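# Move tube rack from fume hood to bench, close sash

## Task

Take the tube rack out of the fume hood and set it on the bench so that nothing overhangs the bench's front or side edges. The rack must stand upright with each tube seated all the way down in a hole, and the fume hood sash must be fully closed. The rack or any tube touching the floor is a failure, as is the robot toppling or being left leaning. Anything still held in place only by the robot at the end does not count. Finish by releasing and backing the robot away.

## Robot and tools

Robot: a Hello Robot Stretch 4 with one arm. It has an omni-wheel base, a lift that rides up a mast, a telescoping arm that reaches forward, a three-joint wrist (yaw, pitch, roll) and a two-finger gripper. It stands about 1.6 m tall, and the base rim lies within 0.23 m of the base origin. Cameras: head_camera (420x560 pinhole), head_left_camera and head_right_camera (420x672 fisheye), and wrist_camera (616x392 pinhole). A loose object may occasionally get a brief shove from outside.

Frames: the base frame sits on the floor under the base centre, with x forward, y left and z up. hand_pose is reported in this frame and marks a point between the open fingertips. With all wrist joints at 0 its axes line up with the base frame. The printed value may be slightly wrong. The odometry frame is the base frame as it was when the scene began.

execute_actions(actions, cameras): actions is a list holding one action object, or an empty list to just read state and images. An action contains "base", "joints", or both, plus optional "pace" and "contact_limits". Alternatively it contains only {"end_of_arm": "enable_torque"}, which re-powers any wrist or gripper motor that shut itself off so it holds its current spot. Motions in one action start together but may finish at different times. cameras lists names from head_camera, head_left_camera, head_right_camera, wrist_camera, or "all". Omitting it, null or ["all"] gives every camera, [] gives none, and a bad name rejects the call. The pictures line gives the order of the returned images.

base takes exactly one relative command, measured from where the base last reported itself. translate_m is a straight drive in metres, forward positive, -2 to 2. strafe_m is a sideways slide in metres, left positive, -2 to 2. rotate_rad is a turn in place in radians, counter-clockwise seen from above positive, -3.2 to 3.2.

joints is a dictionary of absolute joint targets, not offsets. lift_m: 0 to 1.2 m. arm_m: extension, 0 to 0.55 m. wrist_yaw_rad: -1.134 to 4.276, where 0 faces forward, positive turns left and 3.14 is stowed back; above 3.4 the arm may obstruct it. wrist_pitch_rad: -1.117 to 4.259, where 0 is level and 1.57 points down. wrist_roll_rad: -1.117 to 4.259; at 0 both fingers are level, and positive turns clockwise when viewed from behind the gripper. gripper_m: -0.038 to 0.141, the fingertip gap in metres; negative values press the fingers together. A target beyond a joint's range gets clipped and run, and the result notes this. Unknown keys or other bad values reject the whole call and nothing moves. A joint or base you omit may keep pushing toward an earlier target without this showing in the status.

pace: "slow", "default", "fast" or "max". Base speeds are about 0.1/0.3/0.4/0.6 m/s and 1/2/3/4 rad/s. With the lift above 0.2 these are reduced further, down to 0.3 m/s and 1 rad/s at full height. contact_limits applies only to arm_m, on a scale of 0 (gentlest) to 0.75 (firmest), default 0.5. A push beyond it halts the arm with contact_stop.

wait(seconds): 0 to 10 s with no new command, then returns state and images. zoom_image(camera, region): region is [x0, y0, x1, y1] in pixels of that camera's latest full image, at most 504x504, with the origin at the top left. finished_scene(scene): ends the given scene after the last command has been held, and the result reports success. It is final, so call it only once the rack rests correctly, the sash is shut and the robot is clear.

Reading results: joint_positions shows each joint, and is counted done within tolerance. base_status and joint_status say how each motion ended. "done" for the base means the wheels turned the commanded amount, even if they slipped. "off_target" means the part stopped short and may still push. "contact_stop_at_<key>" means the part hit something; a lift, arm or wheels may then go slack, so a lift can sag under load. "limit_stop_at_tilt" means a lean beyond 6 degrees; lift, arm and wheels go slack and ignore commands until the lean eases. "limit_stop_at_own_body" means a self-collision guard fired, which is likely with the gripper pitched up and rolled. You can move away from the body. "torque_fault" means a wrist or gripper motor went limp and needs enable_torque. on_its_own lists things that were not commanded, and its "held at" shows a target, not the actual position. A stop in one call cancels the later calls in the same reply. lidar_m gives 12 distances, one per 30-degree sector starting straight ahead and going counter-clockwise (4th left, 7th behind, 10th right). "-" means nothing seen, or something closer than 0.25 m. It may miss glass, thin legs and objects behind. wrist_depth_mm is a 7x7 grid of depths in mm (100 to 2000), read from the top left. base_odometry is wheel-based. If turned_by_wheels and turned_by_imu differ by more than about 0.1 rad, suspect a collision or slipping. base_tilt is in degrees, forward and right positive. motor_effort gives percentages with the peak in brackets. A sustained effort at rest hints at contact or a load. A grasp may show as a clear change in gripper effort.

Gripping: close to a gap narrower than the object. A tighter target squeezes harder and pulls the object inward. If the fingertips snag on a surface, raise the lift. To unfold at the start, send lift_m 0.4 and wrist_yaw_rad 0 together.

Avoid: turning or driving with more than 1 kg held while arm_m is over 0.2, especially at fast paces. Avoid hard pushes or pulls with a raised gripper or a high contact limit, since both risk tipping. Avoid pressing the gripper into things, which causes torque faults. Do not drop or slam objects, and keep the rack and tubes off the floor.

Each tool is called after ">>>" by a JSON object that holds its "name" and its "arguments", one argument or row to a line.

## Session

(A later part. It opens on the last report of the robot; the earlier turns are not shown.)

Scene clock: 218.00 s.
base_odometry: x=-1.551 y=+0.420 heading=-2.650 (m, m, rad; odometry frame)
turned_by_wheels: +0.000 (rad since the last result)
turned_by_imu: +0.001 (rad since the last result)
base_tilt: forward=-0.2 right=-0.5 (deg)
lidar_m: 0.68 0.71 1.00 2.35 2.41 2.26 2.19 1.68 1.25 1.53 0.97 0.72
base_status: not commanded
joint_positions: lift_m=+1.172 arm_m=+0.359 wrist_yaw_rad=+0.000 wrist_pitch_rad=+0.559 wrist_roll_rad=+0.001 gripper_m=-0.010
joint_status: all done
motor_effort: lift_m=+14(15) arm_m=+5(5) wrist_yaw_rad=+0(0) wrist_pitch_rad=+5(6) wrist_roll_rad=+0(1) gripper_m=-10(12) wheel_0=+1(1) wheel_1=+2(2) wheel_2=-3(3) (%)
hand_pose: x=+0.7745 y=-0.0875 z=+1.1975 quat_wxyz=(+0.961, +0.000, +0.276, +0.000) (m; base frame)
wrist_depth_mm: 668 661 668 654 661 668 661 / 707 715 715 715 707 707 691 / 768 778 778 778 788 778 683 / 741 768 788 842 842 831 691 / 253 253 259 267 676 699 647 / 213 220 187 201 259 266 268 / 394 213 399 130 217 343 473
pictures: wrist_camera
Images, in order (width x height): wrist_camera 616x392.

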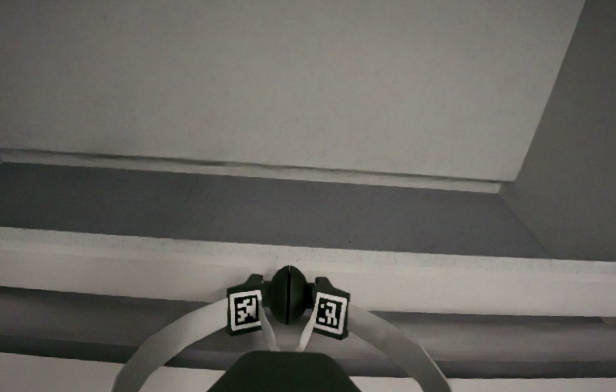

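Contact begins. Push in steps.

>>> {"name": "execute_actions", "arguments": {
  "actions": [
    {"joints":{"lift_m":1.157},"pace":"slow"}
  ],
  "cameras": []
}}

>>> {"name": "execute_actions", "arguments": {
  "actions": [
    {"joints":{"lift_m":1.144},"pace":"slow"}
  ],
  "cameras": ["wrist_camera"]
}}

Scene clock: 219.07 s.
base_odometry: x=-1.551 y=+0.420 heading=-2.650 (m, m, rad; odometry frame)
turned_by_wheels: +0.000 (rad since the last result)
turned_by_imu: +0.000 (rad since the last result)
base_tilt: forward=-0.3 right=-0.5 (deg)
lidar_m: 0.68 0.70 1.00 2.35 2.43 2.28 2.20 1.67 1.25 1.51 0.96 0.72
base_status: not commanded
joint_positions: lift_m=+1.158 arm_m=+0.359 wrist_yaw_rad=-0.001 wrist_pitch_rad=+0.545 wrist_roll_rad=+0.001 gripper_m=-0.010
joint_status: all done
on_its_own: wrist_pitch_rad is at rest, and its effort (+45) is outside its rest range (-23 to +23)
motor_effort: lift_m=+8(10) arm_m=+5(5) wrist_yaw_rad=+1(2) wrist_pitch_rad=+45(46) wrist_roll_rad=-1(1) gripper_m=-8(9) wheel_0=+1(1) wheel_1=+2(2) wheel_2=-3(3) (%)
hand_pose: x=+0.7766 y=-0.0876 z=+1.1866 quat_wxyz=(+0.963, +0.000, +0.269, +0.000) (m; base frame)
wrist_depth_mm: 661 668 661 668 661 668 647 / 707 707 723 715 715 707 699 / 768 768 768 778 768 778 691 / 750 788 809 831 831 831 676 / 248 248 256 264 676 707 640 / 208 215 185 202 254 259 262 / 436 206 211 126 212 216 477
pictures: none
No camera images: the call's "cameras" was empty. Leave "cameras" out to get every camera's image.

Scene clock: 220.07 s.
base_odometry: x=-1.551 y=+0.420 heading=-2.650 (m, m, rad; odometry frame)
turned_by_wheels: +0.000 (rad since the last result)
turned_by_imu: +0.000 (rad since the last result)
base_tilt: forward=-0.3 right=-0.5 (deg)
lidar_m: 0.68 0.73 1.01 2.35 2.40 2.26 2.20 1.66 1.26 1.50 0.98 0.71
base_status: not commanded
joint_positions: lift_m=+1.145 arm_m=+0.359 wrist_yaw_rad=+0.000 wrist_pitch_rad=+0.542 wrist_roll_rad=+0.001 gripper_m=-0.010
joint_status: all done
on_its_own: wrist_pitch_rad is at rest, and its effort (+53) is outside its rest range (-23 to +23)
motor_effort: lift_m=+8(6) arm_m=+6(5) wrist_yaw_rad=+0(4) wrist_pitch_rad=+53(74) wrist_roll_rad=-1(1) gripper_m=-7(7) wheel_0=+1(1) wheel_1=+2(2) wheel_2=-3(3) (%)
hand_pose: x=+0.7770 y=-0.0875 z=+1.1742 quat_wxyz=(+0.963, +0.000, +0.268, +0.000) (m; base frame)
wrist_depth_mm: 661 668 661 654 668 661 654 / 707 707 707 707 715 715 691 / 768 768 768 768 768 778 699 / 741 768 798 820 820 820 683 / 248 249 256 264 668 691 640 / 208 215 184 202 252 258 259 / 373 204 208 126 211 216 218
pictures: wrist_camera
Images, in order (width x height): wrist_camera 616x392.

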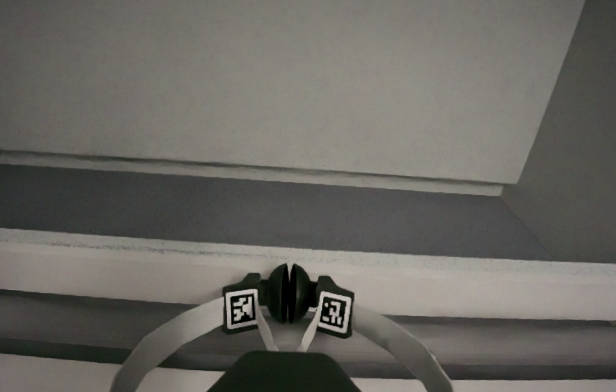

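>>> {"name": "execute_actions", "arguments": {
  "actions": [
    {"joints":{"lift_m":1.134},"pace":"slow"}
  ],
  "cameras": []
}}

>>> {"name": "execute_actions", "arguments": {
  "actions": [
    {"joints":{"lift_m":1.124},"pace":"slow"}
  ],
  "cameras": []
}}

Scene clock: 221.23 s.
base_odometry: x=-1.551 y=+0.420 heading=-2.650 (m, m, rad; odometry frame)
turned_by_wheels: +0.000 (rad since the last result)
turned_by_imu: +0.000 (rad since the last result)
base_tilt: forward=-0.4 right=-0.3 (deg)
lidar_m: 0.67 0.72 0.99 2.36 2.42 2.28 2.19 1.67 1.26 1.51 0.95 0.72
base_status: not commanded
joint_positions: lift_m=+1.135 arm_m=+0.359 wrist_yaw_rad=-0.001 wrist_pitch_rad=+0.540 wrist_roll_rad=+0.001 gripper_m=-0.010
joint_status: all done
on_its_own: wrist_pitch_rad is at rest, and its effort (+58) is outside its rest range (-23 to +23)
motor_effort: lift_m=+7(15) arm_m=+5(5) wrist_yaw_rad=+2(3) wrist_pitch_rad=+58(71) wrist_roll_rad=-1(0) gripper_m=-7(7) wheel_0=+1(1) wheel_1=+2(2) wheel_2=-3(3) (%)
hand_pose: x=+0.7773 y=-0.0876 z=+1.1647 quat_wxyz=(+0.964, +0.000, +0.267, +0.000) (m; base frame)
wrist_depth_mm: 661 661 661 668 661 668 661 / 707 707 707 707 707 715 691 / 768 768 778 768 778 768 683 / 732 750 788 809 820 820 683 / 246 248 255 264 668 676 640 / 208 214 184 202 251 258 259 / 366 204 208 125 211 215 218
pictures: none
No camera images: the call's "cameras" was empty. Leave "cameras" out to get every camera's image.

Scene clock: 222.17 s.
base_odometry: x=-1.551 y=+0.420 heading=-2.650 (m, m, rad; odometry frame)
turned_by_wheels: +0.000 (rad since the last result)
turned_by_imu: +0.000 (rad since the last result)
base_tilt: forward=-0.4 right=-0.5 (deg)
lidar_m: 0.69 0.71 1.03 2.36 2.41 2.27 2.19 1.68 1.26 1.52 0.97 0.71
base_status: not commanded
joint_positions: lift_m=+1.125 arm_m=+0.359 wrist_yaw_rad=+0.000 wrist_pitch_rad=+0.542 wrist_roll_rad=+0.001 gripper_m=-0.010
joint_status: all done
on_its_own: wrist_pitch_rad is at rest, and its effort (+55) is outside its rest range (-23 to +23)
motor_effort: lift_m=+8(9) arm_m=+5(5) wrist_yaw_rad=+0(4) wrist_pitch_rad=+55(73) wrist_roll_rad=-1(1) gripper_m=-8(8) wheel_0=+1(1) wheel_1=+2(2) wheel_2=-3(3) (%)
hand_pose: x=+0.7771 y=-0.0875 z=+1.1543 quat_wxyz=(+0.964, +0.000, +0.268, +0.000) (m; base frame)
wrist_depth_mm: 668 661 668 668 676 661 668 / 699 707 715 715 715 715 691 / 768 778 778 768 768 768 691 / 707 732 759 788 820 820 691 / 247 247 256 264 640 668 647 / 208 215 183 202 252 258 260 / 353 204 208 126 212 216 218
pictures: none
No camera images: the call's "cameras" was empty. Leave "cameras" out to get every camera's image.

>>> {"name": "execute_actions", "arguments": {
  "actions": [
    {"joints":{"lift_m":1.112},"pace":"slow"}
  ],
  "cameras": []
}}

>>> {"name": "execute_actions", "arguments": {
  "actions": [
    {"joints":{"lift_m":1.1},"pace":"slow"}
  ],
  "cameras": []
}}

>>> {"name": "execute_actions", "arguments": {
  "actions": [
    {"joints":{"lift_m":1.088},"pace":"slow"}
  ],
  "cameras": []
}}

Scene clock: 223.50 s.
base_odometry: x=-1.551 y=+0.420 heading=-2.650 (m, m, rad; odometry frame)
turned_by_wheels: +0.000 (rad since the last result)
turned_by_imu: +0.001 (rad since the last result)
base_tilt: forward=-0.3 right=-0.4 (deg)
lidar_m: 0.68 0.71 1.01 2.36 2.42 2.25 2.18 1.67 1.25 1.53 0.98 0.71
base_status: not commanded
joint_positions: lift_m=+1.113 arm_m=+0.359 wrist_yaw_rad=+0.000 wrist_pitch_rad=+0.542 wrist_roll_rad=+0.001 gripper_m=-0.010
joint_status: all done
on_its_own: wrist_pitch_rad is at rest, and its effort (+54) is outside its rest range (-23 to +23)
motor_effort: lift_m=+8(5) arm_m=+5(5) wrist_yaw_rad=+1(4) wrist_pitch_rad=+54(74) wrist_roll_rad=-1(1) gripper_m=-9(7) wheel_0=+2(2) wheel_1=+2(2) wheel_2=-3(3) (%)
hand_pose: x=+0.7770 y=-0.0875 z=+1.1422 quat_wxyz=(+0.963, +0.000, +0.268, +0.000) (m; base frame)
wrist_depth_mm: 654 661 661 661 661 668 661 / 707 707 707 715 715 707 683 / 778 768 768 778 768 778 699 / 691 707 732 768 778 798 683 / 246 248 255 264 627 640 647 / 209 216 184 202 252 258 259 / 342 205 208 126 211 214 219
pictures: none
No camera images: the call's "cameras" was empty. Leave "cameras" out to get every camera's image.

Scene clock: 224.47 s.
base_odometry: x=-1.551 y=+0.420 heading=-2.650 (m, m, rad; odometry frame)
turned_by_wheels: +0.000 (rad since the last result)
turned_by_imu: +0.000 (rad since the last result)
base_tilt: forward=-0.2 right=-0.6 (deg)
lidar_m: 0.68 0.72 1.01 2.36 2.44 2.28 2.20 1.68 1.24 1.52 0.96 0.71
base_status: not commanded
joint_positions: lift_m=+1.101 arm_m=+0.359 wrist_yaw_rad=+0.000 wrist_pitch_rad=+0.542 wrist_roll_rad=+0.001 gripper_m=-0.010
joint_status: all done
on_its_own: wrist_pitch_rad is at rest, and its effort (+55) is outside its rest range (-23 to +23)
motor_effort: lift_m=+8(10) arm_m=+5(5) wrist_yaw_rad=+0(4) wrist_pitch_rad=+55(75) wrist_roll_rad=+0(2) gripper_m=-7(8) wheel_0=+1(1) wheel_1=+2(2) wheel_2=-3(3) (%)
hand_pose: x=+0.7771 y=-0.0875 z=+1.1302 quat_wxyz=(+0.963, +0.000, +0.268, +0.000) (m; base frame)
wrist_depth_mm: 661 661 661 661 661 668 661 / 707 715 715 715 723 707 691 / 788 798 768 768 768 768 691 / 661 691 715 732 768 798 683 / 247 248 256 264 597 615 634 / 208 216 185 202 253 258 259 / 330 204 208 126 211 214 218
pictures: none
No camera images: the call's "cameras" was empty. Leave "cameras" out to get every camera's image.

Scene clock: 225.43 s.
base_odometry: x=-1.551 y=+0.420 heading=-2.650 (m, m, rad; odometry frame)
turned_by_wheels: +0.000 (rad since the last result)
turned_by_imu: +0.000 (rad since the last result)
base_tilt: forward=-0.2 right=-0.5 (deg)
lidar_m: 0.68 0.74 1.01 2.36 2.43 2.27 2.20 1.67 1.26 1.52 0.97 0.69
base_status: not commanded
joint_positions: lift_m=+1.089 arm_m=+0.359 wrist_yaw_rad=+0.000 wrist_pitch_rad=+0.542 wrist_roll_rad=+0.001 gripper_m=-0.010
joint_status: all done
on_its_own: wrist_pitch_rad is at rest, and its effort (+55) is outside its rest range (-23 to +23)
motor_effort: lift_m=+8(9) arm_m=+6(5) wrist_yaw_rad=+0(4) wrist_pitch_rad=+55(74) wrist_roll_rad=-1(1) gripper_m=-8(6) wheel_0=+1(2) wheel_1=+2(1) wheel_2=-3(3) (%)
hand_pose: x=+0.7770 y=-0.0875 z=+1.1182 quat_wxyz=(+0.963, +0.000, +0.268, +0.000) (m; base frame)
wrist_depth_mm: 661 661 661 668 654 668 654 / 707 723 707 715 723 715 691 / 759 798 778 778 768 759 699 / 647 668 691 715 741 768 691 / 247 248 255 264 580 597 615 / 208 215 184 202 252 258 260 / 319 205 208 126 211 216 218
pictures: none
No camera images: the call's "cameras" was empty. Leave "cameras" out to get every camera's image.

>>> {"name": "execute_actions", "arguments": {
  "actions": []
}}

>>> {"name": "execute_actions", "arguments": {
  "actions": [
    {"joints":{"lift_m":1.077},"pace":"slow"}
  ],
  "cameras": []
}}

Scene clock: 226.27 s.
base_odometry: x=-1.551 y=+0.420 heading=-2.650 (m, m, rad; odometry frame)
turned_by_wheels: +0.000 (rad since the last result)
turned_by_imu: +0.000 (rad since the last result)
base_tilt: forward=-0.4 right=-0.5 (deg)
lidar_m: 0.67 0.72 1.03 2.36 2.43 2.27 2.19 1.68 1.25 1.52 0.97 0.71
base_status: not commanded
joint_positions: lift_m=+1.089 arm_m=+0.359 wrist_yaw_rad=+0.000 wrist_pitch_rad=+0.542 wrist_roll_rad=+0.001 gripper_m=-0.010
joint_status: all done
on_its_own: wrist_pitch_rad is at rest, and its effort (+53) is outside its rest range (-23 to +23)
motor_effort: lift_m=+8(9) arm_m=+5(5) wrist_yaw_rad=+1(4) wrist_pitch_rad=+53(74) wrist_roll_rad=-1(1) gripper_m=-8(6) wheel_0=+1(2) wheel_1=+2(1) wheel_2=-3(3) (%)
hand_pose: x=+0.7770 y=-0.0875 z=+1.1182 quat_wxyz=(+0.963, +0.000, +0.268, +0.000) (m; base frame)
wrist_depth_mm: 661 668 661 661 668 668 654 / 707 707 715 715 715 715 683 / 759 788 759 768 778 778 691 / 647 661 691 715 750 778 699 / 246 248 256 264 585 597 615 / 208 216 185 202 252 258 260 / 319 204 208 126 211 216 218
pictures: head_camera, head_left_camera, head_right_camera, wrist_camera
Images, in order (width x height): head_camera 420x560, head_left_camera 420x672, head_right_camera 420x672, wrist_camera 616x392.

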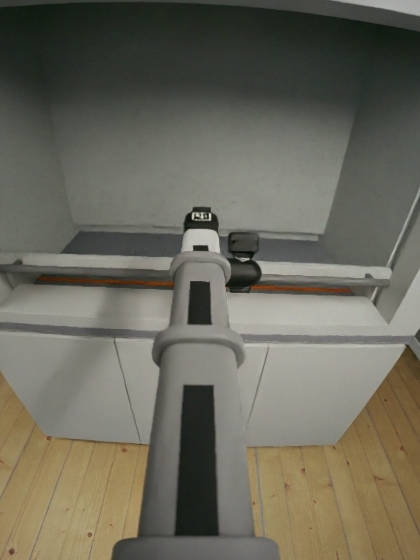

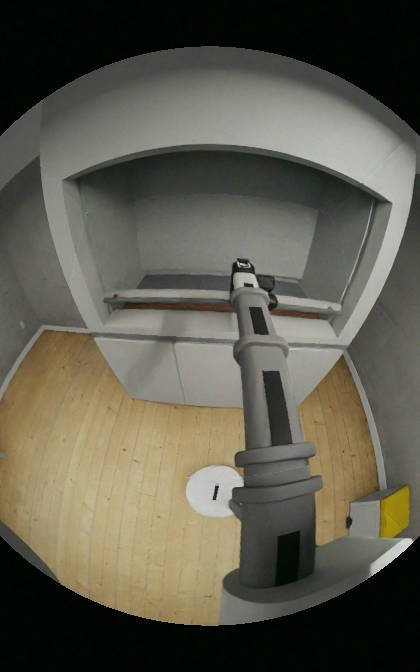

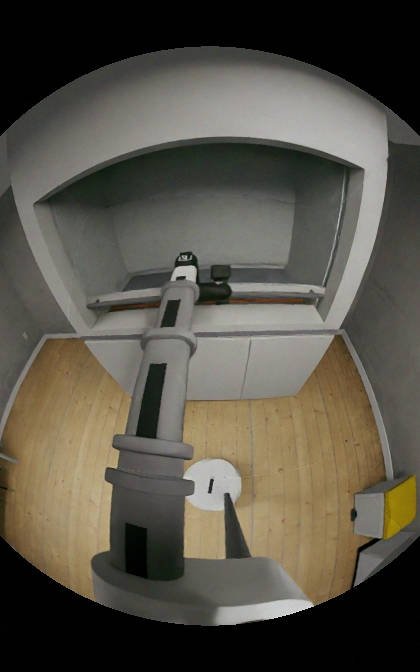

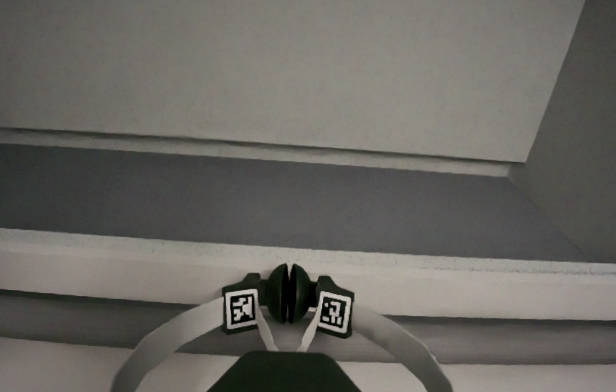

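Scene clock: 227.20 s.
base_odometry: x=-1.551 y=+0.420 heading=-2.650 (m, m, rad; odometry frame)
turned_by_wheels: +0.000 (rad since the last result)
turned_by_imu: +0.000 (rad since the last result)
base_tilt: forward=-0.3 right=-0.5 (deg)
lidar_m: 0.68 0.72 1.02 2.35 2.44 2.28 2.20 1.68 1.25 1.51 0.98 0.70
base_status: not commanded
joint_positions: lift_m=+1.078 arm_m=+0.359 wrist_yaw_rad=-0.001 wrist_pitch_rad=+0.542 wrist_roll_rad=+0.001 gripper_m=-0.010
joint_status: all done
on_its_own: wrist_pitch_rad is at rest, and its effort (+54) is outside its rest range (-23 to +23)
motor_effort: lift_m=+7(7) arm_m=+5(5) wrist_yaw_rad=+1(3) wrist_pitch_rad=+54(72) wrist_roll_rad=+0(0) gripper_m=-7(8) wheel_0=+1(1) wheel_1=+2(2) wheel_2=-3(3) (%)
hand_pose: x=+0.7771 y=-0.0876 z=+1.1074 quat_wxyz=(+0.964, +0.000, +0.267, +0.000) (m; base frame)
wrist_depth_mm: 661 661 661 661 661 668 654 / 707 707 715 715 715 715 683 / 788 759 798 778 778 778 691 / 621 640 676 691 715 750 683 / 246 247 256 265 564 580 597 / 208 216 184 202 252 259 259 / 309 204 208 126 211 214 219
pictures: none
No camera images: the call's "cameras" was empty. Leave "cameras" out to get every camera's image.

>>> {"name": "execute_actions", "arguments": {
  "actions": [
    {"joints":{"lift_m":1.065},"pace":"slow"}
  ],
  "cameras": []
}}

>>> {"name": "execute_actions", "arguments": {
  "actions": [
    {"joints":{"lift_m":1.053},"pace":"slow"}
  ],
  "cameras": []
}}

>>> {"name": "execute_actions", "arguments": {
  "actions": [
    {"joints":{"lift_m":1.041},"pace":"slow"}
  ],
  "cameras": ["wrist_camera","head_left_camera"]
}}

Scene clock: 228.40 s.
base_odometry: x=-1.551 y=+0.420 heading=-2.650 (m, m, rad; odometry frame)
turned_by_wheels: +0.000 (rad since the last result)
turned_by_imu: +0.001 (rad since the last result)
base_tilt: forward=-0.2 right=-0.4 (deg)
lidar_m: 0.67 0.72 1.01 2.36 2.42 2.27 2.19 1.68 1.26 1.52 0.97 0.70
base_status: not commanded
joint_positions: lift_m=+1.066 arm_m=+0.359 wrist_yaw_rad=+0.000 wrist_pitch_rad=+0.543 wrist_roll_rad=+0.001 gripper_m=-0.010
joint_status: all done
on_its_own: wrist_pitch_rad is at rest, and its effort (+53) is outside its rest range (-23 to +23)
motor_effort: lift_m=+8(14) arm_m=+5(5) wrist_yaw_rad=+0(4) wrist_pitch_rad=+53(74) wrist_roll_rad=+0(1) gripper_m=-8(10) wheel_0=+1(1) wheel_1=+2(2) wheel_2=-3(3) (%)
hand_pose: x=+0.7770 y=-0.0875 z=+1.0951 quat_wxyz=(+0.963, +0.000, +0.268, +0.000) (m; base frame)
wrist_depth_mm: 661 668 661 661 661 668 668 / 699 707 707 715 715 715 683 / 741 768 778 809 768 768 691 / 603 621 640 668 699 715 661 / 248 248 257 263 544 564 574 / 209 215 184 202 253 258 260 / 296 204 210 126 211 216 219
pictures: none
No camera images: the call's "cameras" was empty. Leave "cameras" out to get every camera's image.

Scene clock: 229.37 s.
base_odometry: x=-1.551 y=+0.420 heading=-2.650 (m, m, rad; odometry frame)
turned_by_wheels: +0.000 (rad since the last result)
turned_by_imu: +0.000 (rad since the last result)
base_tilt: forward=-0.4 right=-0.3 (deg)
lidar_m: 0.69 0.73 1.01 2.35 2.43 2.29 2.20 1.69 1.25 1.51 0.97 0.71
base_status: not commanded
joint_positions: lift_m=+1.054 arm_m=+0.359 wrist_yaw_rad=+0.000 wrist_pitch_rad=+0.542 wrist_roll_rad=+0.001 gripper_m=-0.010
joint_status: all done
on_its_own: wrist_pitch_rad is at rest, and its effort (+53) is outside its rest range (-23 to +23)
motor_effort: lift_m=+8(8) arm_m=+5(5) wrist_yaw_rad=+1(4) wrist_pitch_rad=+53(73) wrist_roll_rad=-1(0) gripper_m=-8(8) wheel_0=+1(2) wheel_1=+2(2) wheel_2=-3(3) (%)
hand_pose: x=+0.7771 y=-0.0875 z=+1.0833 quat_wxyz=(+0.964, +0.000, +0.268, +0.000) (m; base frame)
wrist_depth_mm: 654 668 661 661 661 661 661 / 723 715 715 707 707 715 683 / 768 750 778 778 788 778 691 / 580 603 621 640 661 691 654 / 247 249 256 265 525 535 564 / 208 214 183 201 252 258 260 / 285 205 208 126 211 215 218
pictures: none
No camera images: the call's "cameras" was empty. Leave "cameras" out to get every camera's image.

Scene clock: 230.33 s.
base_odometry: x=-1.551 y=+0.420 heading=-2.650 (m, m, rad; odometry frame)
turned_by_wheels: +0.000 (rad since the last result)
turned_by_imu: +0.000 (rad since the last result)
base_tilt: forward=-0.4 right=-0.5 (deg)
lidar_m: 0.68 0.72 1.00 2.34 2.42 2.27 2.18 1.66 1.25 1.53 0.97 0.71
base_status: not commanded
joint_positions: lift_m=+1.042 arm_m=+0.359 wrist_yaw_rad=+0.000 wrist_pitch_rad=+0.542 wrist_roll_rad=+0.001 gripper_m=-0.010
joint_status: all done
on_its_own: wrist_pitch_rad is at rest, and its effort (+51) is outside its rest range (-23 to +23)
motor_effort: lift_m=+8(8) arm_m=+5(5) wrist_yaw_rad=+0(4) wrist_pitch_rad=+51(74) wrist_roll_rad=-1(1) gripper_m=-6(9) wheel_0=+1(1) wheel_1=+2(2) wheel_2=-3(3) (%)
hand_pose: x=+0.7770 y=-0.0875 z=+1.0711 quat_wxyz=(+0.963, +0.000, +0.268, +0.000) (m; base frame)
wrist_depth_mm: 661 668 661 668 661 676 661 / 707 707 715 715 723 707 691 / 741 768 768 778 768 798 691 / 559 580 603 621 640 668 654 / 247 248 256 264 508 521 535 / 208 216 184 202 252 258 262 / 271 205 208 126 211 216 218
pictures: head_left_camera, wrist_camera
Images, in order (width x height): head_left_camera 420x672, wrist_camera 616x392.

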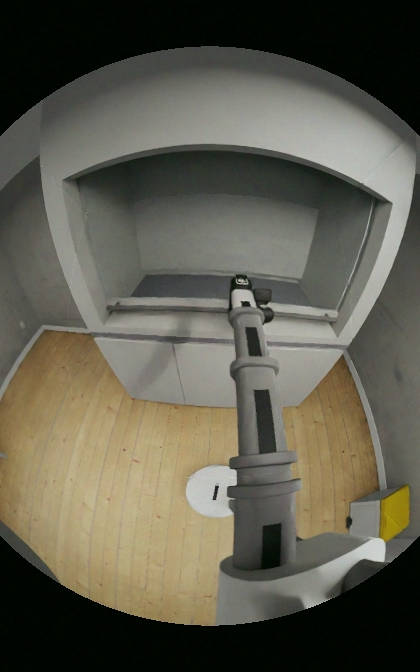

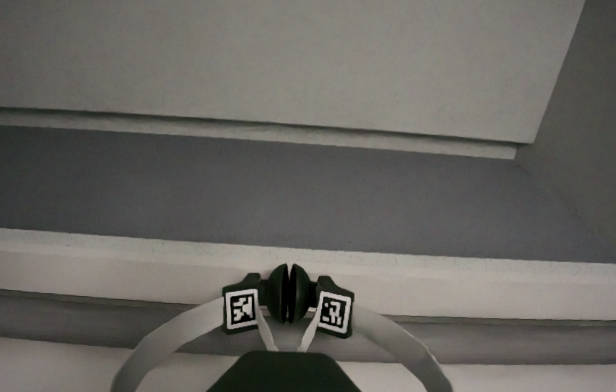

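>>> {"name": "execute_actions", "arguments": {
  "actions": [
    {"joints":{"lift_m":1.029},"pace":"slow"}
  ],
  "cameras": []
}}

>>> {"name": "execute_actions", "arguments": {
  "actions": [
    {"joints":{"lift_m":1.018},"pace":"slow"}
  ],
  "cameras": ["wrist_camera","head_camera"]
}}

Scene clock: 231.57 s.
base_odometry: x=-1.551 y=+0.420 heading=-2.650 (m, m, rad; odometry frame)
turned_by_wheels: +0.000 (rad since the last result)
turned_by_imu: +0.001 (rad since the last result)
base_tilt: forward=-0.3 right=-0.4 (deg)
lidar_m: 0.69 0.71 1.01 2.34 2.41 2.28 2.20 1.69 1.27 1.52 0.98 0.71
base_status: not commanded
joint_positions: lift_m=+1.030 arm_m=+0.359 wrist_yaw_rad=+0.000 wrist_pitch_rad=+0.542 wrist_roll_rad=+0.001 gripper_m=-0.010
joint_status: all done
on_its_own: wrist_pitch_rad is at rest, and its effort (+53) is outside its rest range (-23 to +23)
motor_effort: lift_m=+8(5) arm_m=+5(5) wrist_yaw_rad=+1(4) wrist_pitch_rad=+53(74) wrist_roll_rad=+0(1) gripper_m=-7(7) wheel_0=+1(2) wheel_1=+2(2) wheel_2=-3(3) (%)
hand_pose: x=+0.7771 y=-0.0875 z=+1.0592 quat_wxyz=(+0.963, +0.000, +0.268, +0.000) (m; base frame)
wrist_depth_mm: 661 661 661 661 661 668 654 / 707 715 707 715 715 715 691 / 715 750 788 759 788 788 691 / 539 554 569 597 615 654 640 / 247 248 257 264 492 504 517 / 208 215 184 202 251 258 259 / 259 204 208 126 211 215 218
pictures: none
No camera images: the call's "cameras" was empty. Leave "cameras" out to get every camera's image.

Scene clock: 232.50 s.
base_odometry: x=-1.551 y=+0.420 heading=-2.650 (m, m, rad; odometry frame)
turned_by_wheels: +0.000 (rad since the last result)
turned_by_imu: +0.000 (rad since the last result)
base_tilt: forward=-0.2 right=-0.4 (deg)
lidar_m: 0.67 0.73 1.00 2.34 2.42 2.27 2.19 1.71 1.25 1.51 0.97 0.71
base_status: not commanded
joint_positions: lift_m=+1.019 arm_m=+0.359 wrist_yaw_rad=-0.001 wrist_pitch_rad=+0.542 wrist_roll_rad=+0.001 gripper_m=-0.010
joint_status: all done
on_its_own: wrist_pitch_rad is at rest, and its effort (+54) is outside its rest range (-23 to +23)
motor_effort: lift_m=+7(6) arm_m=+5(5) wrist_yaw_rad=+1(4) wrist_pitch_rad=+54(71) wrist_roll_rad=-1(1) gripper_m=-7(8) wheel_0=+1(1) wheel_1=+2(2) wheel_2=-3(3) (%)
hand_pose: x=+0.7771 y=-0.0875 z=+1.0483 quat_wxyz=(+0.964, +0.000, +0.268, +0.000) (m; base frame)
wrist_depth_mm: 661 661 661 661 668 661 661 / 707 715 707 715 707 715 683 / 691 723 750 778 778 788 699 / 517 535 554 574 603 627 627 / 247 248 255 264 469 484 500 / 208 216 184 202 252 258 259 / 249 204 208 126 211 215 217
pictures: head_camera, wrist_camera
Images, in order (width x height): head_camera 420x560, wrist_camera 616x392.

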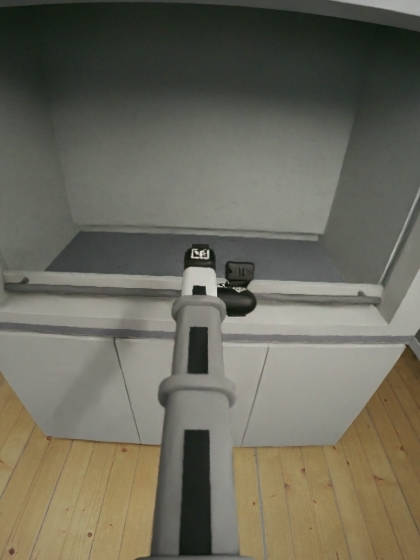

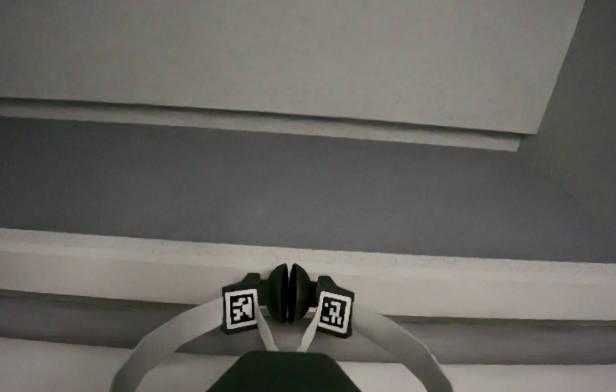

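>>> {"name": "execute_actions", "arguments": {
  "actions": [
    {"joints":{"lift_m":1.008},"pace":"slow"}
  ],
  "cameras": []
}}

>>> {"name": "execute_actions", "arguments": {
  "actions": [
    {"joints":{"lift_m":0.999},"pace":"slow"}
  ],
  "cameras": ["wrist_camera"]
}}

Scene clock: 233.57 s.
base_odometry: x=-1.551 y=+0.420 heading=-2.650 (m, m, rad; odometry frame)
turned_by_wheels: +0.000 (rad since the last result)
turned_by_imu: +0.000 (rad since the last result)
base_tilt: forward=-0.2 right=-0.5 (deg)
lidar_m: 0.69 0.72 0.99 2.37 2.42 2.25 2.19 1.68 1.25 1.54 0.99 0.71
base_status: not commanded
joint_positions: lift_m=+1.009 arm_m=+0.359 wrist_yaw_rad=-0.001 wrist_pitch_rad=+0.541 wrist_roll_rad=+0.001 gripper_m=-0.010
joint_status: all done
on_its_own: wrist_pitch_rad is at rest, and its effort (+55) is outside its rest range (-23 to +23)
motor_effort: lift_m=+7(8) arm_m=+5(5) wrist_yaw_rad=+1(3) wrist_pitch_rad=+55(71) wrist_roll_rad=-1(2) gripper_m=-7(8) wheel_0=+1(1) wheel_1=+2(2) wheel_2=-3(3) (%)
hand_pose: x=+0.7771 y=-0.0876 z=+1.0384 quat_wxyz=(+0.964, +0.000, +0.267, +0.000) (m; base frame)
wrist_depth_mm: 661 654 668 654 654 668 654 / 707 715 715 723 707 707 691 / 668 691 732 768 759 778 691 / 504 521 544 559 580 603 621 / 246 248 255 265 455 466 484 / 208 215 184 202 253 258 259 / 239 204 209 126 211 214 216
pictures: none
No camera images: the call's "cameras" was empty. Leave "cameras" out to get every camera's image.

Scene clock: 234.27 s.
base_odometry: x=-1.551 y=+0.420 heading=-2.650 (m, m, rad; odometry frame)
turned_by_wheels: +0.000 (rad since the last result)
turned_by_imu: +0.000 (rad since the last result)
base_tilt: forward=-0.2 right=-0.4 (deg)
lidar_m: 0.67 0.73 1.01 2.35 2.42 2.28 2.18 1.66 1.26 1.54 0.98 0.72
base_status: not commanded
joint_positions: lift_m=+1.000 arm_m=+0.359 wrist_yaw_rad=-0.001 wrist_pitch_rad=+0.541 wrist_roll_rad=+0.001 gripper_m=-0.010
joint_status: all done
on_its_own: wrist_pitch_rad is at rest, and its effort (+55) is outside its rest range (-23 to +23)
motor_effort: lift_m=+7(4) arm_m=+5(5) wrist_yaw_rad=+2(4) wrist_pitch_rad=+55(70) wrist_roll_rad=-1(1) gripper_m=-8(8) wheel_0=+2(1) wheel_1=+1(2) wheel_2=-3(3) (%)
hand_pose: x=+0.7772 y=-0.0876 z=+1.0296 quat_wxyz=(+0.964, +0.000, +0.267, +0.000) (m; base frame)
wrist_depth_mm: 661 661 668 668 661 668 661 / 707 707 715 715 707 707 683 / 647 676 707 732 778 768 691 / 488 500 525 544 564 591 615 / 246 247 256 263 439 455 469 / 208 215 184 202 251 258 259 / 229 204 208 125 211 215 217
pictures: wrist_camera
Images, in order (width x height): wrist_camera 616x392.

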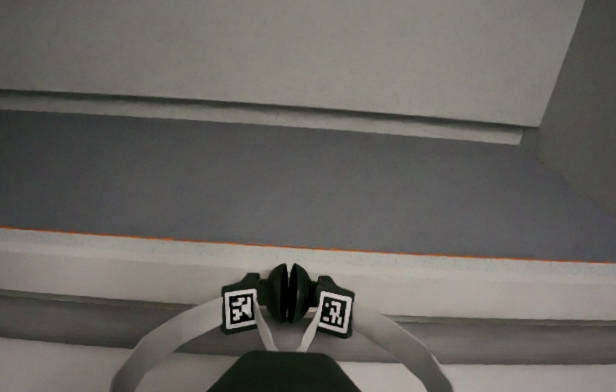

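>>> {"name": "execute_actions", "arguments": {
  "actions": [
    {"joints":{"lift_m":0.990},"pace":"slow"}
  ],
  "cameras": []
}}

>>> {"name": "execute_actions", "arguments": {
  "actions": [
    {"joints":{"lift_m":0.982},"pace":"slow"}
  ],
  "cameras": ["wrist_camera","head_camera"]
}}

Scene clock: 235.37 s.
base_odometry: x=-1.551 y=+0.420 heading=-2.650 (m, m, rad; odometry frame)
turned_by_wheels: +0.000 (rad since the last result)
turned_by_imu: +0.000 (rad since the last result)
base_tilt: forward=-0.3 right=-0.5 (deg)
lidar_m: 0.68 0.73 1.03 2.36 2.42 2.28 2.17 1.66 1.26 1.53 0.97 0.72
base_status: not commanded
joint_positions: lift_m=+0.991 arm_m=+0.359 wrist_yaw_rad=-0.001 wrist_pitch_rad=+0.541 wrist_roll_rad=+0.001 gripper_m=-0.010
joint_status: all done
on_its_own: wrist_pitch_rad is at rest, and its effort (+56) is outside its rest range (-23 to +23)
motor_effort: lift_m=+7(13) arm_m=+5(5) wrist_yaw_rad=+1(3) wrist_pitch_rad=+56(71) wrist_roll_rad=+0(1) gripper_m=-8(7) wheel_0=+1(1) wheel_1=+2(2) wheel_2=-3(3) (%)
hand_pose: x=+0.7771 y=-0.0876 z=+1.0204 quat_wxyz=(+0.964, +0.000, +0.267, +0.000) (m; base frame)
wrist_depth_mm: 661 661 661 668 668 668 661 / 707 715 715 715 715 715 699 / 627 647 683 715 750 778 691 / 477 488 504 525 544 564 597 / 247 248 256 264 424 439 455 / 208 215 185 202 252 258 259 / 220 204 208 126 211 214 217
pictures: none
No camera images: the call's "cameras" was empty. Leave "cameras" out to get every camera's image.

Scene clock: 236.07 s.
base_odometry: x=-1.551 y=+0.420 heading=-2.650 (m, m, rad; odometry frame)
turned_by_wheels: +0.000 (rad since the last result)
turned_by_imu: +0.000 (rad since the last result)
base_tilt: forward=-0.3 right=-0.5 (deg)
lidar_m: 0.68 0.73 1.03 2.34 2.40 2.26 2.20 1.67 1.26 1.56 0.96 0.71
base_status: not commanded
joint_positions: lift_m=+0.983 arm_m=+0.359 wrist_yaw_rad=-0.001 wrist_pitch_rad=+0.540 wrist_roll_rad=+0.001 gripper_m=-0.010
joint_status: all done
on_its_own: wrist_pitch_rad is at rest, and its effort (+56) is outside its rest range (-23 to +23)
motor_effort: lift_m=+6(7) arm_m=+5(5) wrist_yaw_rad=+3(3) wrist_pitch_rad=+56(70) wrist_roll_rad=-2(1) gripper_m=-9(6) wheel_0=+1(1) wheel_1=+2(2) wheel_2=-3(3) (%)
hand_pose: x=+0.7773 y=-0.0877 z=+1.0127 quat_wxyz=(+0.964, +0.000, +0.267, -0.001) (m; base frame)
wrist_depth_mm: 661 661 661 661 654 661 654 / 750 707 715 707 707 707 691 / 615 640 668 691 741 778 699 / 459 477 492 512 530 549 569 / 245 248 255 264 415 427 439 / 208 215 184 202 252 258 260 / 212 204 208 125 211 215 217
pictures: head_camera, wrist_camera
Images, in order (width x height): head_camera 420x560, wrist_camera 616x392.

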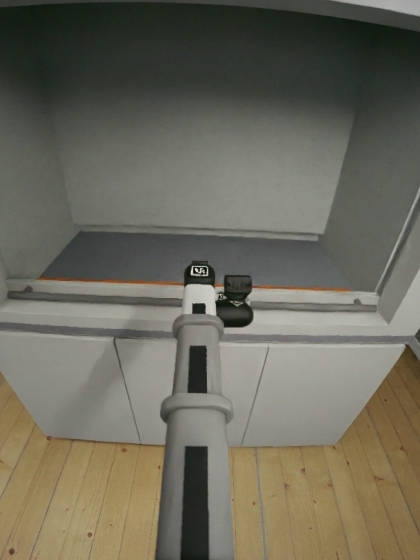

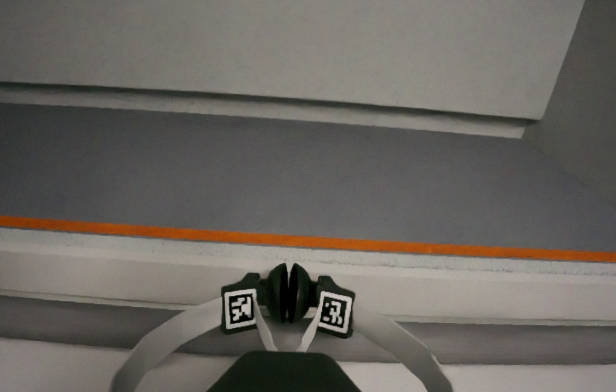

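>>> {"name": "execute_actions", "arguments": {
  "actions": [
    {"joints":{"lift_m":0.975},"pace":"slow"}
  ],
  "cameras": []
}}

>>> {"name": "execute_actions", "arguments": {
  "actions": [
    {"joints":{"lift_m":0.969},"pace":"slow"}
  ],
  "cameras": ["wrist_camera","head_camera"]
}}

Scene clock: 236.90 s.
base_odometry: x=-1.551 y=+0.420 heading=-2.650 (m, m, rad; odometry frame)
turned_by_wheels: +0.000 (rad since the last result)
turned_by_imu: +0.000 (rad since the last result)
base_tilt: forward=-0.4 right=-0.4 (deg)
lidar_m: 0.68 0.72 0.99 2.36 2.42 2.28 2.19 1.70 1.27 1.53 0.96 0.71
base_status: not commanded
joint_positions: lift_m=+0.976 arm_m=+0.359 wrist_yaw_rad=-0.001 wrist_pitch_rad=+0.539 wrist_roll_rad=+0.001 gripper_m=-0.010
joint_status: all done
on_its_own: wrist_pitch_rad is at rest, and its effort (+63) is outside its rest range (-23 to +23)
motor_effort: lift_m=+6(4) arm_m=+5(6) wrist_yaw_rad=+3(4) wrist_pitch_rad=+63(67) wrist_roll_rad=-1(0) gripper_m=-8(7) wheel_0=+1(2) wheel_1=+2(1) wheel_2=-3(3) (%)
hand_pose: x=+0.7775 y=-0.0877 z=+1.0062 quat_wxyz=(+0.964, +0.000, +0.266, -0.001) (m; base frame)
wrist_depth_mm: 661 668 661 661 661 661 661 / 750 707 707 715 715 715 691 / 603 634 647 683 732 778 699 / 449 462 484 504 517 544 564 / 245 246 255 262 404 418 430 / 207 214 181 201 252 257 257 / 207 203 208 124 209 213 215
pictures: none
No camera images: the call's "cameras" was empty. Leave "cameras" out to get every camera's image.

Scene clock: 237.53 s.
base_odometry: x=-1.551 y=+0.420 heading=-2.650 (m, m, rad; odometry frame)
turned_by_wheels: +0.000 (rad since the last result)
turned_by_imu: +0.000 (rad since the last result)
base_tilt: forward=-0.3 right=-0.4 (deg)
lidar_m: 0.67 0.72 1.01 2.33 2.43 2.28 2.19 1.68 1.26 1.54 0.97 0.71
base_status: not commanded
joint_positions: lift_m=+0.970 arm_m=+0.359 wrist_yaw_rad=-0.002 wrist_pitch_rad=+0.534 wrist_roll_rad=+0.001 gripper_m=-0.010
joint_status: all done
on_its_own: wrist_pitch_rad is at rest, and its effort (+73) is outside its rest range (-23 to +23)
motor_effort: lift_m=+3(8) arm_m=+5(5) wrist_yaw_rad=+5(4) wrist_pitch_rad=+73(76) wrist_roll_rad=+0(1) gripper_m=-7(8) wheel_0=+1(2) wheel_1=+2(2) wheel_2=-3(3) (%)
hand_pose: x=+0.7781 y=-0.0878 z=+1.0015 quat_wxyz=(+0.965, +0.000, +0.264, -0.001) (m; base frame)
wrist_depth_mm: 661 661 654 661 661 668 668 / 741 715 715 715 715 715 683 / 603 634 661 699 741 768 691 / 452 466 488 500 517 544 569 / 243 246 254 262 410 418 430 / 205 211 183 200 250 256 257 / 204 201 205 123 207 212 214
pictures: head_camera, wrist_camera
Images, in order (width x height): head_camera 420x560, wrist_camera 616x392.

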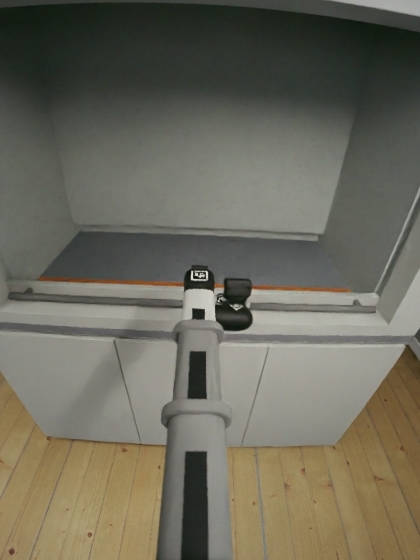

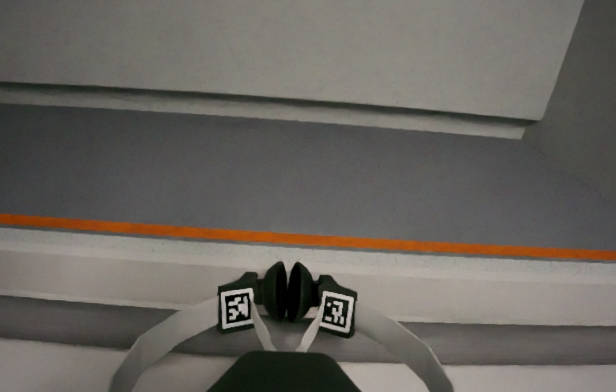

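>>> {"name": "execute_actions", "arguments": {
  "actions": [
    {"joints":{"lift_m":1.0},"pace":"default"}
  ],
  "cameras": []
}}

>>> {"name": "execute_actions", "arguments": {
  "actions": [
    {"joints":{"arm_m":0.1}}
  ],
  "cameras": []
}}

>>> {"name": "execute_actions", "arguments": {
  "actions": [
    {"joints":{"wrist_pitch_rad":0.1,"lift_m":0.9}}
  ]
}}

Scene clock: 238.70 s.
base_odometry: x=-1.551 y=+0.420 heading=-2.650 (m, m, rad; odometry frame)
turned_by_wheels: +0.000 (rad since the last result)
turned_by_imu: +0.000 (rad since the last result)
base_tilt: forward=-0.4 right=-0.5 (deg)
lidar_m: 0.69 0.72 1.01 2.35 2.44 2.27 2.19 1.67 1.25 1.51 0.97 0.72
base_status: not commanded
joint_positions: lift_m=+1.000 arm_m=+0.359 wrist_yaw_rad=+0.001 wrist_pitch_rad=+0.561 wrist_roll_rad=+0.001 gripper_m=-0.010
joint_status: all done
motor_effort: lift_m=+20(19) arm_m=+4(5) wrist_yaw_rad=-2(3) wrist_pitch_rad=-3(74) wrist_roll_rad=-1(2) gripper_m=-9(10) wheel_0=+1(1) wheel_1=+2(2) wheel_2=-3(3) (%)
hand_pose: x=+0.7744 y=-0.0873 z=+1.0244 quat_wxyz=(+0.961, +0.000, +0.277, +0.000) (m; base frame)
wrist_depth_mm: 661 676 668 654 661 661 661 / 723 741 768 723 715 707 683 / 580 603 627 654 691 732 654 / 449 466 480 496 512 530 549 / 255 254 263 270 407 415 427 / 216 223 186 201 266 266 266 / 217 213 220 131 218 228 229
pictures: none
No camera images: the call's "cameras" was empty. Leave "cameras" out to get every camera's image.

Scene clock: 240.60 s.
base_odometry: x=-1.551 y=+0.420 heading=-2.650 (m, m, rad; odometry frame)
turned_by_wheels: +0.000 (rad since the last result)
turned_by_imu: +0.001 (rad since the last result)
base_tilt: forward=-0.2 right=-0.4 (deg)
lidar_m: 0.69 0.72 1.04 2.35 2.44 2.26 2.21 1.66 1.25 1.52 0.97 0.72
base_status: not commanded
joint_positions: lift_m=+1.000 arm_m=+0.101 wrist_yaw_rad=+0.000 wrist_pitch_rad=+0.562 wrist_roll_rad=+0.001 gripper_m=-0.010
joint_status: all done
motor_effort: lift_m=+21(20) arm_m=-5(4) wrist_yaw_rad=-1(2) wrist_pitch_rad=-5(4) wrist_roll_rad=-1(0) gripper_m=-9(11) wheel_0=+1(1) wheel_1=+2(2) wheel_2=-3(3) (%)
hand_pose: x=+0.5159 y=-0.0874 z=+1.0243 quat_wxyz=(+0.961, +0.000, +0.277, +0.000) (m; base frame)
wrist_depth_mm: 891 904 891 878 878 891 699 / 842 878 917 931 946 917 691 / 430 442 466 473 480 500 621 / 407 418 413 427 427 442 445 / 459 462 459 459 452 452 455 / 508 508 187 201 492 508 512 / 574 549 564 131 544 564 569
pictures: none
No camera images: the call's "cameras" was empty. Leave "cameras" out to get every camera's image.

Scene clock: 242.03 s.
base_odometry: x=-1.551 y=+0.420 heading=-2.650 (m, m, rad; odometry frame)
turned_by_wheels: +0.000 (rad since the last result)
turned_by_imu: +0.001 (rad since the last result)
base_tilt: forward=-0.1 right=-0.4 (deg)
lidar_m: 0.69 0.72 0.99 2.37 2.42 2.26 2.18 1.68 1.26 1.51 0.95 0.72
base_status: not commanded
joint_positions: lift_m=+0.900 arm_m=+0.101 wrist_yaw_rad=+0.000 wrist_pitch_rad=+0.103 wrist_roll_rad=+0.000 gripper_m=-0.010
joint_status: all done
motor_effort: lift_m=+16(15) arm_m=-5(5) wrist_yaw_rad=-1(0) wrist_pitch_rad=-6(8) wrist_roll_rad=+1(0) gripper_m=-9(9) wheel_0=+1(2) wheel_1=+2(2) wheel_2=-3(3) (%)
hand_pose: x=+0.5588 y=-0.0874 z=+1.0488 quat_wxyz=(+0.999, +0.000, +0.051, +0.000) (m; base frame)
wrist_depth_mm: 931 931 960 960 960 976 699 / 946 946 976 960 960 976 691 / 946 976 976 976 991 991 683 / 960 991 1008 1008 1008 976 676 / 413 459 466 473 488 842 621 / 368 370 186 202 392 399 407 / 377 375 377 131 384 389 392
pictures: head_camera, head_left_camera, head_right_camera, wrist_camera
Images, in order (width x height): head_camera 420x560, head_left_camera 420x672, head_right_camera 420x672, wrist_camera 616x392.

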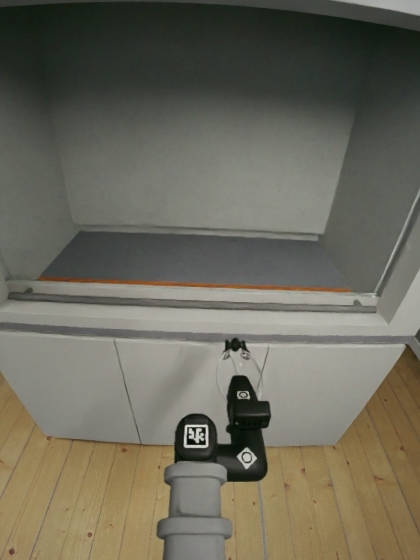

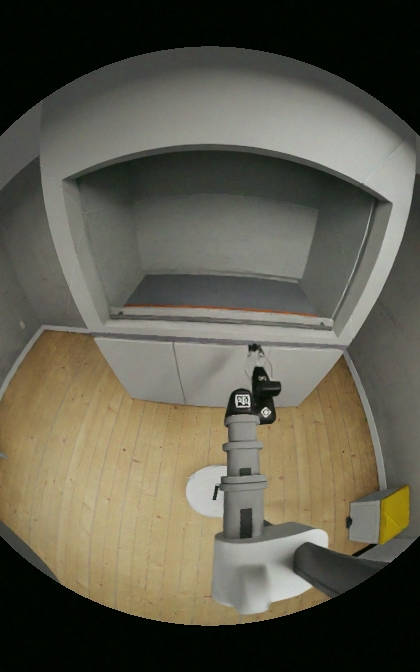

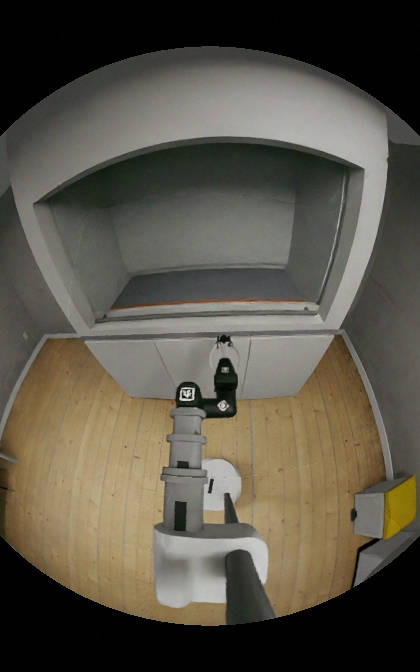

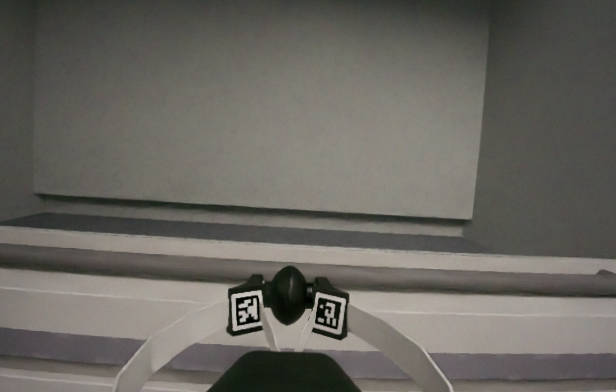

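>>> {"name": "execute_actions", "arguments": {
  "actions": [
    {"joints":{"wrist_pitch_rad":0.0,"lift_m":0.83,"arm_m":0.0,"gripper_m":0.12}}
  ],
  "cameras": ["wrist_camera"]
}}

>>> {"name": "zoom_image", "arguments": {
  "camera": "wrist_camera",
  "region": [0,150,616,392]
}}

Scene clock: 244.43 s.
base_odometry: x=-1.551 y=+0.420 heading=-2.650 (m, m, rad; odometry frame)
turned_by_wheels: +0.000 (rad since the last result)
turned_by_imu: +0.001 (rad since the last result)
base_tilt: forward=-0.2 right=-0.6 (deg)
lidar_m: 0.68 0.72 1.01 2.36 2.42 2.26 2.19 1.69 1.27 1.51 0.98 0.71
base_status: not commanded
joint_positions: lift_m=+0.830 arm_m=+0.001 wrist_yaw_rad=+0.000 wrist_pitch_rad=+0.002 wrist_roll_rad=+0.000 gripper_m=+0.120
joint_status: all done
motor_effort: lift_m=+16(16) arm_m=-5(6) wrist_yaw_rad=-1(0) wrist_pitch_rad=-6(7) wrist_roll_rad=-1(0) gripper_m=+1(9) wheel_0=+1(1) wheel_1=+2(2) wheel_2=-3(3) (%)
hand_pose: x=+0.4603 y=-0.0874 z=+1.0077 quat_wxyz=(+1.000, +0.000, +0.001, +0.000) (m; base frame)
wrist_depth_mm: 1025 1060 1098 1098 1118 991 683 / 1042 1078 1078 1098 1098 991 691 / 1025 1078 1078 1098 1118 991 683 / 1025 1060 1098 1098 1118 960 683 / 455 488 508 512 530 530 539 / 455 455 462 466 210 477 484 / 455 455 462 126 473 477 480
pictures: wrist_camera
Images, in order (width x height): wrist_camera 616x392.

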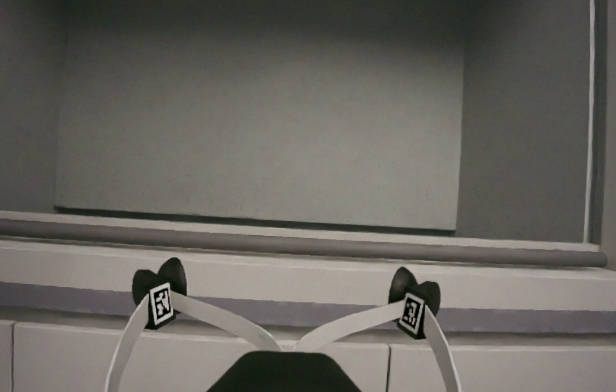

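Region (0, 150, 616, 392) is 616x242 pixels. A region can be at most 504 by 504 pixels.

>>> {"name": "zoom_image", "arguments": {
  "camera": "wrist_camera",
  "region": [180,200,420,320]
}}

>>> {"name": "zoom_image", "arguments": {
  "camera": "wrist_camera",
  "region": [436,190,616,320]
}}

Region (180, 200, 420, 320) of wrist_camera's 616x392 image, scaled by 2.100.

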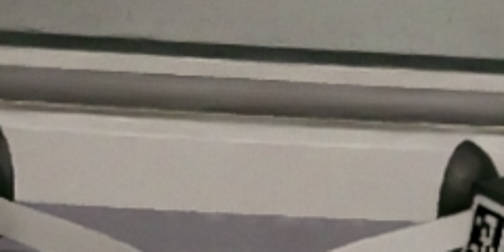

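Region (436, 190, 616, 320) of wrist_camera's 616x392 image, scaled by 2.800.

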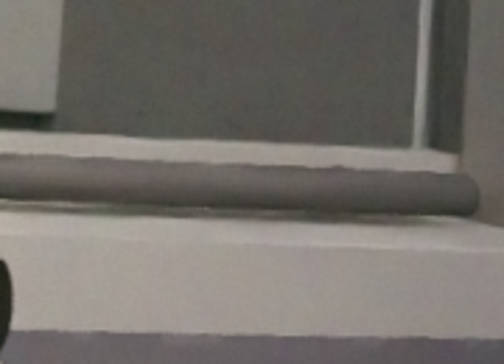

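>>> {"name": "execute_actions", "arguments": {
  "actions": [
    {"joints":{"lift_m":0.745}}
  ],
  "cameras": ["wrist_camera"]
}}

>>> {"name": "zoom_image", "arguments": {
  "camera": "wrist_camera",
  "region": [180,130,420,260]
}}

>>> {"name": "zoom_image", "arguments": {
  "camera": "wrist_camera",
  "region": [416,130,616,260]
}}

Scene clock: 248.17 s.
base_odometry: x=-1.551 y=+0.420 heading=-2.650 (m, m, rad; odometry frame)
turned_by_wheels: +0.000 (rad since the last result)
turned_by_imu: +0.002 (rad since the last result)
base_tilt: forward=-0.3 right=-0.4 (deg)
lidar_m: 0.68 0.71 1.02 2.34 2.42 2.27 2.19 1.68 1.25 1.52 0.99 0.71
base_status: not commanded
joint_positions: lift_m=+0.745 arm_m=+0.001 wrist_yaw_rad=+0.000 wrist_pitch_rad=+0.002 wrist_roll_rad=+0.000 gripper_m=+0.120
joint_status: all done
motor_effort: lift_m=+16(11) arm_m=-5(5) wrist_yaw_rad=+0(0) wrist_pitch_rad=-7(6) wrist_roll_rad=+0(0) gripper_m=+1(0) wheel_0=+1(1) wheel_1=+1(2) wheel_2=-3(3) (%)
hand_pose: x=+0.4603 y=-0.0874 z=+0.9227 quat_wxyz=(+1.000, +0.000, +0.001, +0.000) (m; base frame)
wrist_depth_mm: 1008 1078 1078 1098 1118 991 691 / 1025 1078 1098 1098 1118 991 699 / 1008 1098 1078 1098 1118 991 683 / 459 459 492 517 517 569 530 / 452 459 466 469 469 473 480 / 455 459 459 462 208 480 480 / 452 455 462 126 469 473 484
pictures: wrist_camera
Images, in order (width x height): wrist_camera 616x392.

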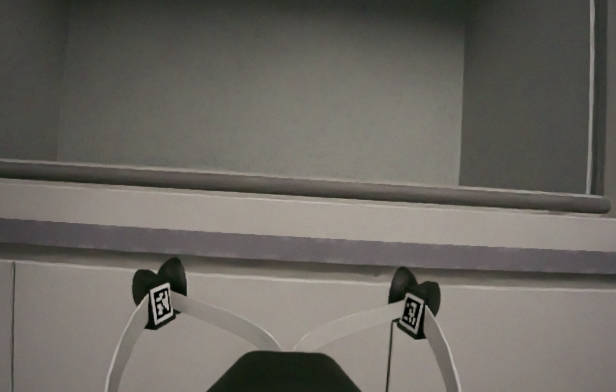

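Region (180, 130, 420, 260) of wrist_camera's 616x392 image, scaled by 2.100; it fills the top 273 rows of this view, and the rest is white.

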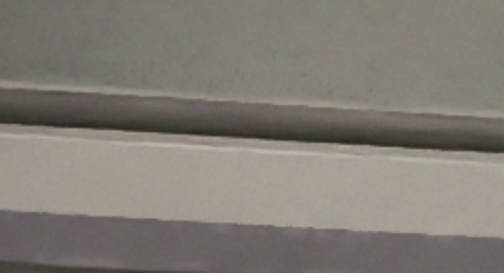

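Region (416, 130, 616, 260) of wrist_camera's 616x392 image, scaled by 2.520; it fills the top 328 rows of this view, and the rest is white.

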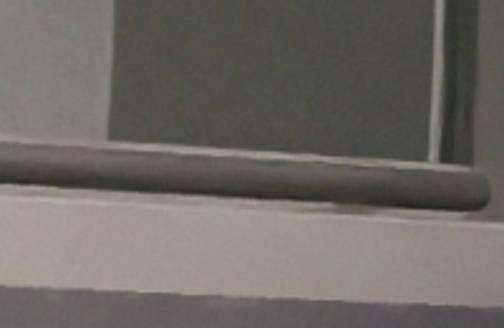

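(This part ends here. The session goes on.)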